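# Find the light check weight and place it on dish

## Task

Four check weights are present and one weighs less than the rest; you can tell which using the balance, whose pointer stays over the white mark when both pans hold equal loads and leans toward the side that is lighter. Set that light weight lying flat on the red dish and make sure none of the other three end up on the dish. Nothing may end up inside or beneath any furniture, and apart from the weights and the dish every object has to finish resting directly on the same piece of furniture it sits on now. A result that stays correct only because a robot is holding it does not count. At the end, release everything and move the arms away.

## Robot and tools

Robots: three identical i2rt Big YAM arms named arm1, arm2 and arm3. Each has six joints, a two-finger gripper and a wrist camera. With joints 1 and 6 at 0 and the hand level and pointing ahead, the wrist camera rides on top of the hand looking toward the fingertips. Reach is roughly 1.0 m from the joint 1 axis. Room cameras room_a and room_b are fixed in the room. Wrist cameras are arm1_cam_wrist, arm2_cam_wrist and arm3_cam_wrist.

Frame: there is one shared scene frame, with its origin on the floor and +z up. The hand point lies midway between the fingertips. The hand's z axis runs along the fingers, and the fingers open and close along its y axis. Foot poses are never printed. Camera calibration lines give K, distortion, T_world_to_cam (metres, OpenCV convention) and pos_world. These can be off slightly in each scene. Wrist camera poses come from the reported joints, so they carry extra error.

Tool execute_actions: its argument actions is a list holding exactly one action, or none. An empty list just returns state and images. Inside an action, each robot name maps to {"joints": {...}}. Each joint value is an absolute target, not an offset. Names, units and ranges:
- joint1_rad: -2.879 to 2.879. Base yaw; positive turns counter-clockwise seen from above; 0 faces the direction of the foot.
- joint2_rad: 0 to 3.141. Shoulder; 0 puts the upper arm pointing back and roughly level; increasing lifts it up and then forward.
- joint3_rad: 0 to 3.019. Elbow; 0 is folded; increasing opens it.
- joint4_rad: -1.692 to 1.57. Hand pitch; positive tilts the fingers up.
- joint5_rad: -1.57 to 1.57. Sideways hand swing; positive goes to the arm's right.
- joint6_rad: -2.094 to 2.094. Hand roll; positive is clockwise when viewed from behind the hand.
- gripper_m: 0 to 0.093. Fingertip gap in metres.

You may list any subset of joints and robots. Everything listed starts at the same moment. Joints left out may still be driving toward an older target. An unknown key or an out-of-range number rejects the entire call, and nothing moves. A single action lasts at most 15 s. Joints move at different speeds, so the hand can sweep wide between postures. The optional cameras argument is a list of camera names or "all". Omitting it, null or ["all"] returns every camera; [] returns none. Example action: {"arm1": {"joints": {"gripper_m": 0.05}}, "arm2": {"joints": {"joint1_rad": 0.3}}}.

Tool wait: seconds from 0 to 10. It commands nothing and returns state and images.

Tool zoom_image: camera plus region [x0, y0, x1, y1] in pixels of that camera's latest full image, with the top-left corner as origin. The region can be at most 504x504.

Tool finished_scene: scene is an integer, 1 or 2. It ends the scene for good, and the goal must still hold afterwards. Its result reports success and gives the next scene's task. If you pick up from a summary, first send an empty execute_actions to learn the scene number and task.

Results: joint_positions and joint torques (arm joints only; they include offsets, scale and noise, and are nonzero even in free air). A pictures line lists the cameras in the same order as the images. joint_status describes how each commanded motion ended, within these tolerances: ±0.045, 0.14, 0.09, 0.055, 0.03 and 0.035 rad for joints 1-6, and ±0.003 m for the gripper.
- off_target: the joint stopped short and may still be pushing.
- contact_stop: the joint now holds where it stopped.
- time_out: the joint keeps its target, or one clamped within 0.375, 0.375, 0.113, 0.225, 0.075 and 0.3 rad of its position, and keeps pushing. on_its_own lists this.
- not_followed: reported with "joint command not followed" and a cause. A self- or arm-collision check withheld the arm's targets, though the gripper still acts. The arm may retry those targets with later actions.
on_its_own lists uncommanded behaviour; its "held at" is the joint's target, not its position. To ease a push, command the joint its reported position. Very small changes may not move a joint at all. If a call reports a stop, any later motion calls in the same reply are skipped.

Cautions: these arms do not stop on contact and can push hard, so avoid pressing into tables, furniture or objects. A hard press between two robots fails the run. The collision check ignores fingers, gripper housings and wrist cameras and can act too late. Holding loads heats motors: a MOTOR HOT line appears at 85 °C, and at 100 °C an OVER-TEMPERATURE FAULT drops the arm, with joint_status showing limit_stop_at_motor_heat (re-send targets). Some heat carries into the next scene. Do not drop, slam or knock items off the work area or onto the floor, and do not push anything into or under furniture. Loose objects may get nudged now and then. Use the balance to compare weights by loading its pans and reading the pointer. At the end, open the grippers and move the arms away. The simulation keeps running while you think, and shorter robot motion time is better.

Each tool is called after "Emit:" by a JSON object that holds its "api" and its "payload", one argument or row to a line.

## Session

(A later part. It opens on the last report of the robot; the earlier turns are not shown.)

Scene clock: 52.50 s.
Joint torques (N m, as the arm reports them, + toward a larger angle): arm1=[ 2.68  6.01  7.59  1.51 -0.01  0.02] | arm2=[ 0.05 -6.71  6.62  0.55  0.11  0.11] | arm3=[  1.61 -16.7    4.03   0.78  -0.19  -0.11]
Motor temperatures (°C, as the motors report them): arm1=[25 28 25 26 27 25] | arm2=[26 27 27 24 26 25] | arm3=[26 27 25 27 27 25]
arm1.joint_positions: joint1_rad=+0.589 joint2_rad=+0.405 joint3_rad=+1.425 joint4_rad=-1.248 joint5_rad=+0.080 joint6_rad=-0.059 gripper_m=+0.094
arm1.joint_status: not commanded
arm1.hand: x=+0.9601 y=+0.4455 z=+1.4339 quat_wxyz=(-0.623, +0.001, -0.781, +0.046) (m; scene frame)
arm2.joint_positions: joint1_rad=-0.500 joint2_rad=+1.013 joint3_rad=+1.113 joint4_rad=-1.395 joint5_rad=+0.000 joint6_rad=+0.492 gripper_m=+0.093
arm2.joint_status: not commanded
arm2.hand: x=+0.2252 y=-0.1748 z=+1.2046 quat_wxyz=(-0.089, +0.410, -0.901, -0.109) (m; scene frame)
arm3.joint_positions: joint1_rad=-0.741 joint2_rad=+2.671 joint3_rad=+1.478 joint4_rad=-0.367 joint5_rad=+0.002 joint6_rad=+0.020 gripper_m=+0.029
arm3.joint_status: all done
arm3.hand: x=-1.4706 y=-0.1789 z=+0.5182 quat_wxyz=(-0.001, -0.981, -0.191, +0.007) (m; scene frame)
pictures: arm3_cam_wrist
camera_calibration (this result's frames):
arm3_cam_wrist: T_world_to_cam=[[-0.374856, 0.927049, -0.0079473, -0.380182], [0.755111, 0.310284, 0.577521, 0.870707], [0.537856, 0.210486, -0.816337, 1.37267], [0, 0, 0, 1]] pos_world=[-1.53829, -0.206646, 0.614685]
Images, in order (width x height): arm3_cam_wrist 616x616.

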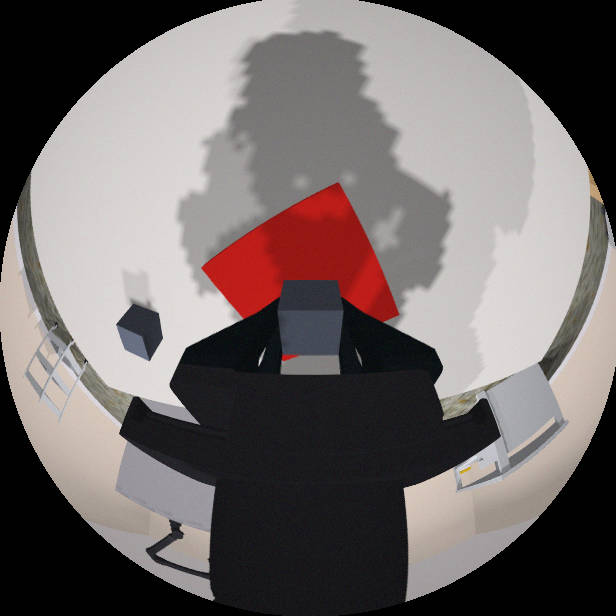

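Emit:
{"api": "execute_actions", "payload": {
  "actions": [
    {"arm3":{"joints":{"joint2_rad":2.73}}}
  ],
  "cameras": ["arm3_cam_wrist"]
}}

Scene clock: 53.13 s.
Joint torques (N m, as the arm reports them, + toward a larger angle): arm1=[ 1.92  6.13  7.6   1.69 -0.03  0.01] | arm2=[-0.01 -6.74  6.63  0.55  0.1   0.11] | arm3=[  1.56 -14.5    4.04   0.79  -0.26  -0.11]
Motor temperatures (°C, as the motors report them): arm1=[25 28 25 26 27 25] | arm2=[26 27 27 24 26 25] | arm3=[26 27 25 27 27 25]
arm1.joint_positions: joint1_rad=+0.589 joint2_rad=+0.405 joint3_rad=+1.425 joint4_rad=-1.248 joint5_rad=+0.080 joint6_rad=-0.059 gripper_m=+0.094
arm1.joint_status: not commanded
arm1.hand: x=+0.9601 y=+0.4455 z=+1.4339 quat_wxyz=(-0.623, +0.001, -0.781, +0.046) (m; scene frame)
arm2.joint_positions: joint1_rad=-0.500 joint2_rad=+1.013 joint3_rad=+1.113 joint4_rad=-1.395 joint5_rad=+0.000 joint6_rad=+0.492 gripper_m=+0.093
arm2.joint_status: not commanded
arm2.hand: x=+0.2252 y=-0.1748 z=+1.2046 quat_wxyz=(-0.089, +0.410, -0.901, -0.109) (m; scene frame)
arm3.joint_positions: joint1_rad=-0.740 joint2_rad=+2.672 joint3_rad=+1.478 joint4_rad=-0.367 joint5_rad=+0.003 joint6_rad=+0.020 gripper_m=+0.029
arm3.joint_status: all done
arm3.hand: x=-1.4699 y=-0.1786 z=+0.5174 quat_wxyz=(-0.001, -0.981, -0.192, +0.006) (m; scene frame)
pictures: arm3_cam_wrist
camera_calibration (this result's frames):
arm3_cam_wrist: T_world_to_cam=[[-0.375191, 0.926923, -0.00676917, -0.38132], [0.754449, 0.309605, 0.578751, 0.86882], [0.538553, 0.212035, -0.815476, 1.37245], [0, 0, 0, 1]] pos_world=[-1.53769, -0.206544, 0.613792]
Images, in order (width x height): arm3_cam_wrist 616x616.

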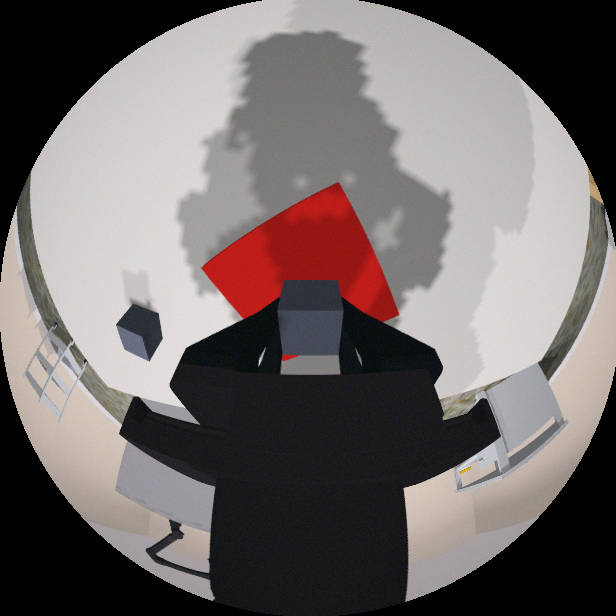

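Contact. Release.

Emit:
{"api": "execute_actions", "payload": {
  "actions": [
    {"arm3":{"joints":{"joint1_rad":-0.74,"joint2_rad":2.672,"joint4_rad":-0.367,"gripper_m":0.093}}}
  ],
  "cameras": []
}}

Emit:
{"api": "execute_actions", "payload": {
  "actions": [
    {"arm3":{"joints":{"joint2_rad":2.35,"joint4_rad":-0.7}}}
  ],
  "cameras": ["arm3_cam_wrist"]
}}

Emit:
{"api": "execute_actions", "payload": {
  "actions": [
    {"arm3":{"joints":{"joint2_rad":1.3,"joint3_rad":1.2,"joint4_rad":-1.1}}}
  ],
  "cameras": ["arm3_cam_wrist","room_b"]
}}

Scene clock: 54.10 s.
Joint torques (N m, as the arm reports them, + toward a larger angle): arm1=[2.25 5.79 7.5  1.83 0.07 0.03] | arm2=[-0.02 -6.72  6.6   0.55  0.1   0.1 ] | arm3=[  0.1  -18.73   3.98   0.15  -0.23  -0.11]
Motor temperatures (°C, as the motors report them): arm1=[25 28 25 26 27 25] | arm2=[26 27 27 24 26 25] | arm3=[26 27 25 27 27 25]
arm1.joint_positions: joint1_rad=+0.589 joint2_rad=+0.405 joint3_rad=+1.425 joint4_rad=-1.248 joint5_rad=+0.080 joint6_rad=-0.059 gripper_m=+0.094
arm1.joint_status: not commanded
arm1.hand: x=+0.9601 y=+0.4455 z=+1.4339 quat_wxyz=(-0.623, +0.001, -0.781, +0.046) (m; scene frame)
arm2.joint_positions: joint1_rad=-0.500 joint2_rad=+1.013 joint3_rad=+1.113 joint4_rad=-1.395 joint5_rad=+0.000 joint6_rad=+0.492 gripper_m=+0.093
arm2.joint_status: not commanded
arm2.hand: x=+0.2252 y=-0.1748 z=+1.2046 quat_wxyz=(-0.089, +0.410, -0.901, -0.109) (m; scene frame)
arm3.joint_positions: joint1_rad=-0.740 joint2_rad=+2.672 joint3_rad=+1.478 joint4_rad=-0.367 joint5_rad=+0.002 joint6_rad=+0.020 gripper_m=+0.093
arm3.joint_status: all done
arm3.hand: x=-1.4701 y=-0.1788 z=+0.5175 quat_wxyz=(-0.001, -0.981, -0.192, +0.007) (m; scene frame)
pictures: none
No camera images: the call's "cameras" was empty. Leave "cameras" out to get every camera's image.

Scene clock: 55.50 s.
Joint torques (N m, as the arm reports them, + toward a larger angle): arm1=[2.31 5.94 7.53 1.49 0.03 0.03] | arm2=[-0.01 -6.77  6.59  0.55  0.1   0.11] | arm3=[  0.32 -19.2    5.79  -0.23  -0.23  -0.11]
Motor temperatures (°C, as the motors report them): arm1=[25 28 25 26 27 25] | arm2=[26 27 27 24 26 25] | arm3=[26 27 25 27 27 25]
arm1.joint_positions: joint1_rad=+0.589 joint2_rad=+0.405 joint3_rad=+1.425 joint4_rad=-1.248 joint5_rad=+0.080 joint6_rad=-0.059 gripper_m=+0.094
arm1.joint_status: not commanded
arm1.hand: x=+0.9601 y=+0.4455 z=+1.4339 quat_wxyz=(-0.623, +0.001, -0.781, +0.046) (m; scene frame)
arm2.joint_positions: joint1_rad=-0.500 joint2_rad=+1.013 joint3_rad=+1.113 joint4_rad=-1.395 joint5_rad=+0.000 joint6_rad=+0.492 gripper_m=+0.093
arm2.joint_status: not commanded
arm2.hand: x=+0.2252 y=-0.1748 z=+1.2046 quat_wxyz=(-0.089, +0.410, -0.901, -0.109) (m; scene frame)
arm3.joint_positions: joint1_rad=-0.740 joint2_rad=+2.345 joint3_rad=+1.483 joint4_rad=-0.692 joint5_rad=+0.002 joint6_rad=+0.020 gripper_m=+0.093
arm3.joint_status: all done
arm3.hand: x=-1.5197 y=-0.1998 z=+0.6952 quat_wxyz=(-0.002, -0.981, -0.192, +0.010) (m; scene frame)
pictures: arm3_cam_wrist
camera_calibration (this result's frames):
arm3_cam_wrist: T_world_to_cam=[[-0.375237, 0.926897, -0.0076862, -0.378561], [0.758109, 0.311657, 0.572836, 0.820098], [0.533355, 0.209122, -0.819634, 1.54319], [0, 0, 0, 1]] pos_world=[-1.58684, -0.227417, 0.792158]
Images, in order (width x height): arm3_cam_wrist 616x616.

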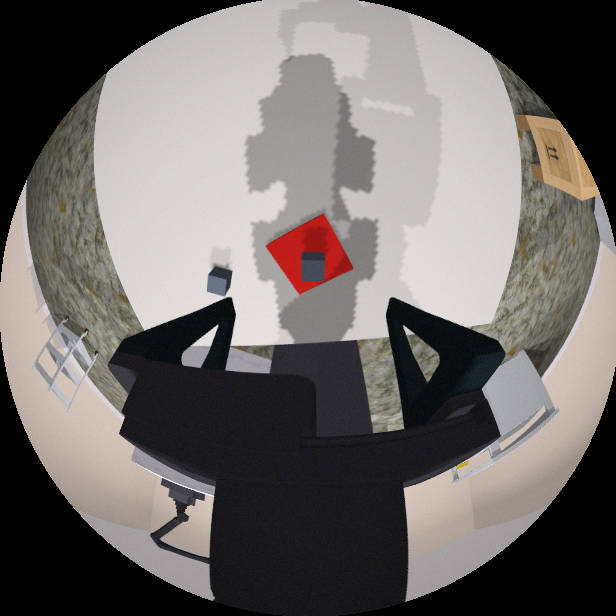

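Scene clock: 57.03 s.
Joint torques (N m, as the arm reports them, + toward a larger angle): arm1=[2.89 5.95 7.69 1.58 0.02 0.04] | arm2=[ 0.   -6.73  6.6   0.54  0.1   0.1 ] | arm3=[ 0.3  -8.54  8.97  0.44 -0.23 -0.11]
Motor temperatures (°C, as the motors report them): arm1=[25 28 25 26 27 25] | arm2=[26 27 27 24 26 25] | arm3=[26 27 25 27 27 25]
arm1.joint_positions: joint1_rad=+0.589 joint2_rad=+0.405 joint3_rad=+1.425 joint4_rad=-1.248 joint5_rad=+0.080 joint6_rad=-0.059 gripper_m=+0.094
arm1.joint_status: not commanded
arm1.hand: x=+0.9601 y=+0.4455 z=+1.4339 quat_wxyz=(-0.623, +0.001, -0.781, +0.046) (m; scene frame)
arm2.joint_positions: joint1_rad=-0.500 joint2_rad=+1.013 joint3_rad=+1.113 joint4_rad=-1.395 joint5_rad=+0.000 joint6_rad=+0.492 gripper_m=+0.093
arm2.joint_status: not commanded
arm2.hand: x=+0.2252 y=-0.1748 z=+1.2046 quat_wxyz=(-0.089, +0.410, -0.901, -0.109) (m; scene frame)
arm3.joint_positions: joint1_rad=-0.740 joint2_rad=+1.293 joint3_rad=+1.190 joint4_rad=-1.092 joint5_rad=+0.002 joint6_rad=+0.020 gripper_m=+0.093
arm3.joint_status: all done
arm3.hand: x=-1.3950 y=-0.1455 z=+1.1222 quat_wxyz=(-0.040, -0.964, -0.188, +0.184) (m; scene frame)
pictures: arm3_cam_wrist, room_b
camera_calibration (this result's frames):
arm3_cam_wrist: T_world_to_cam=[[-0.378435, 0.92551, -0.0147806, -0.375573], [0.895292, 0.370041, 0.248034, 1.02842], [0.235028, 0.080632, -0.968638, 1.54766], [0, 0, 0, 1]] pos_world=[-1.42661, -0.157751, 1.23849]
Images, in order (width x height): arm3_cam_wrist 616x616, room_b 504x504.

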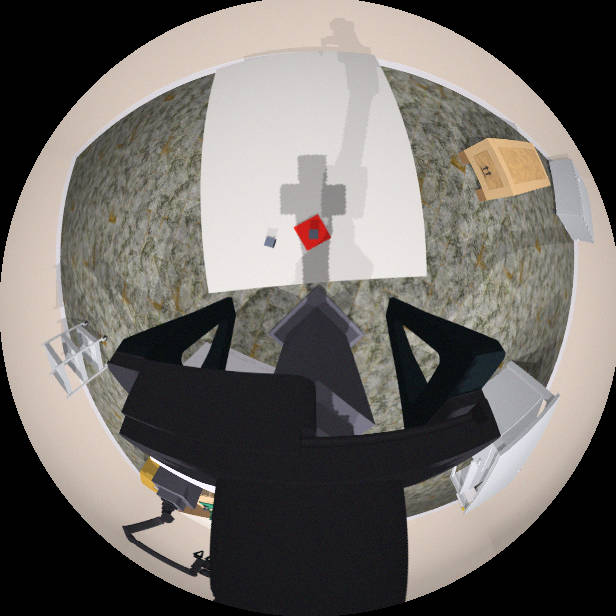

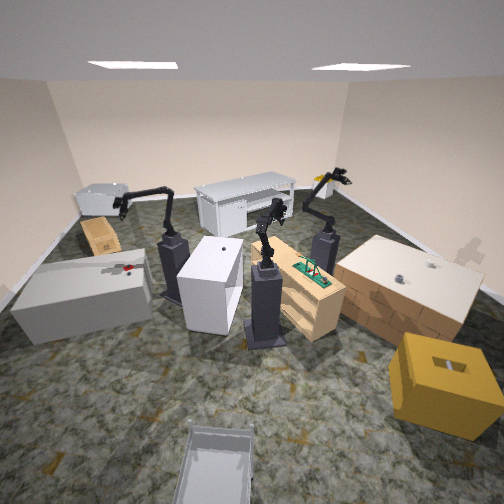

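Cube is fully on the dish.

Emit:
{"api": "finished_scene", "payload": {
  "scene": 2
}}

The scene is finished: the task was done.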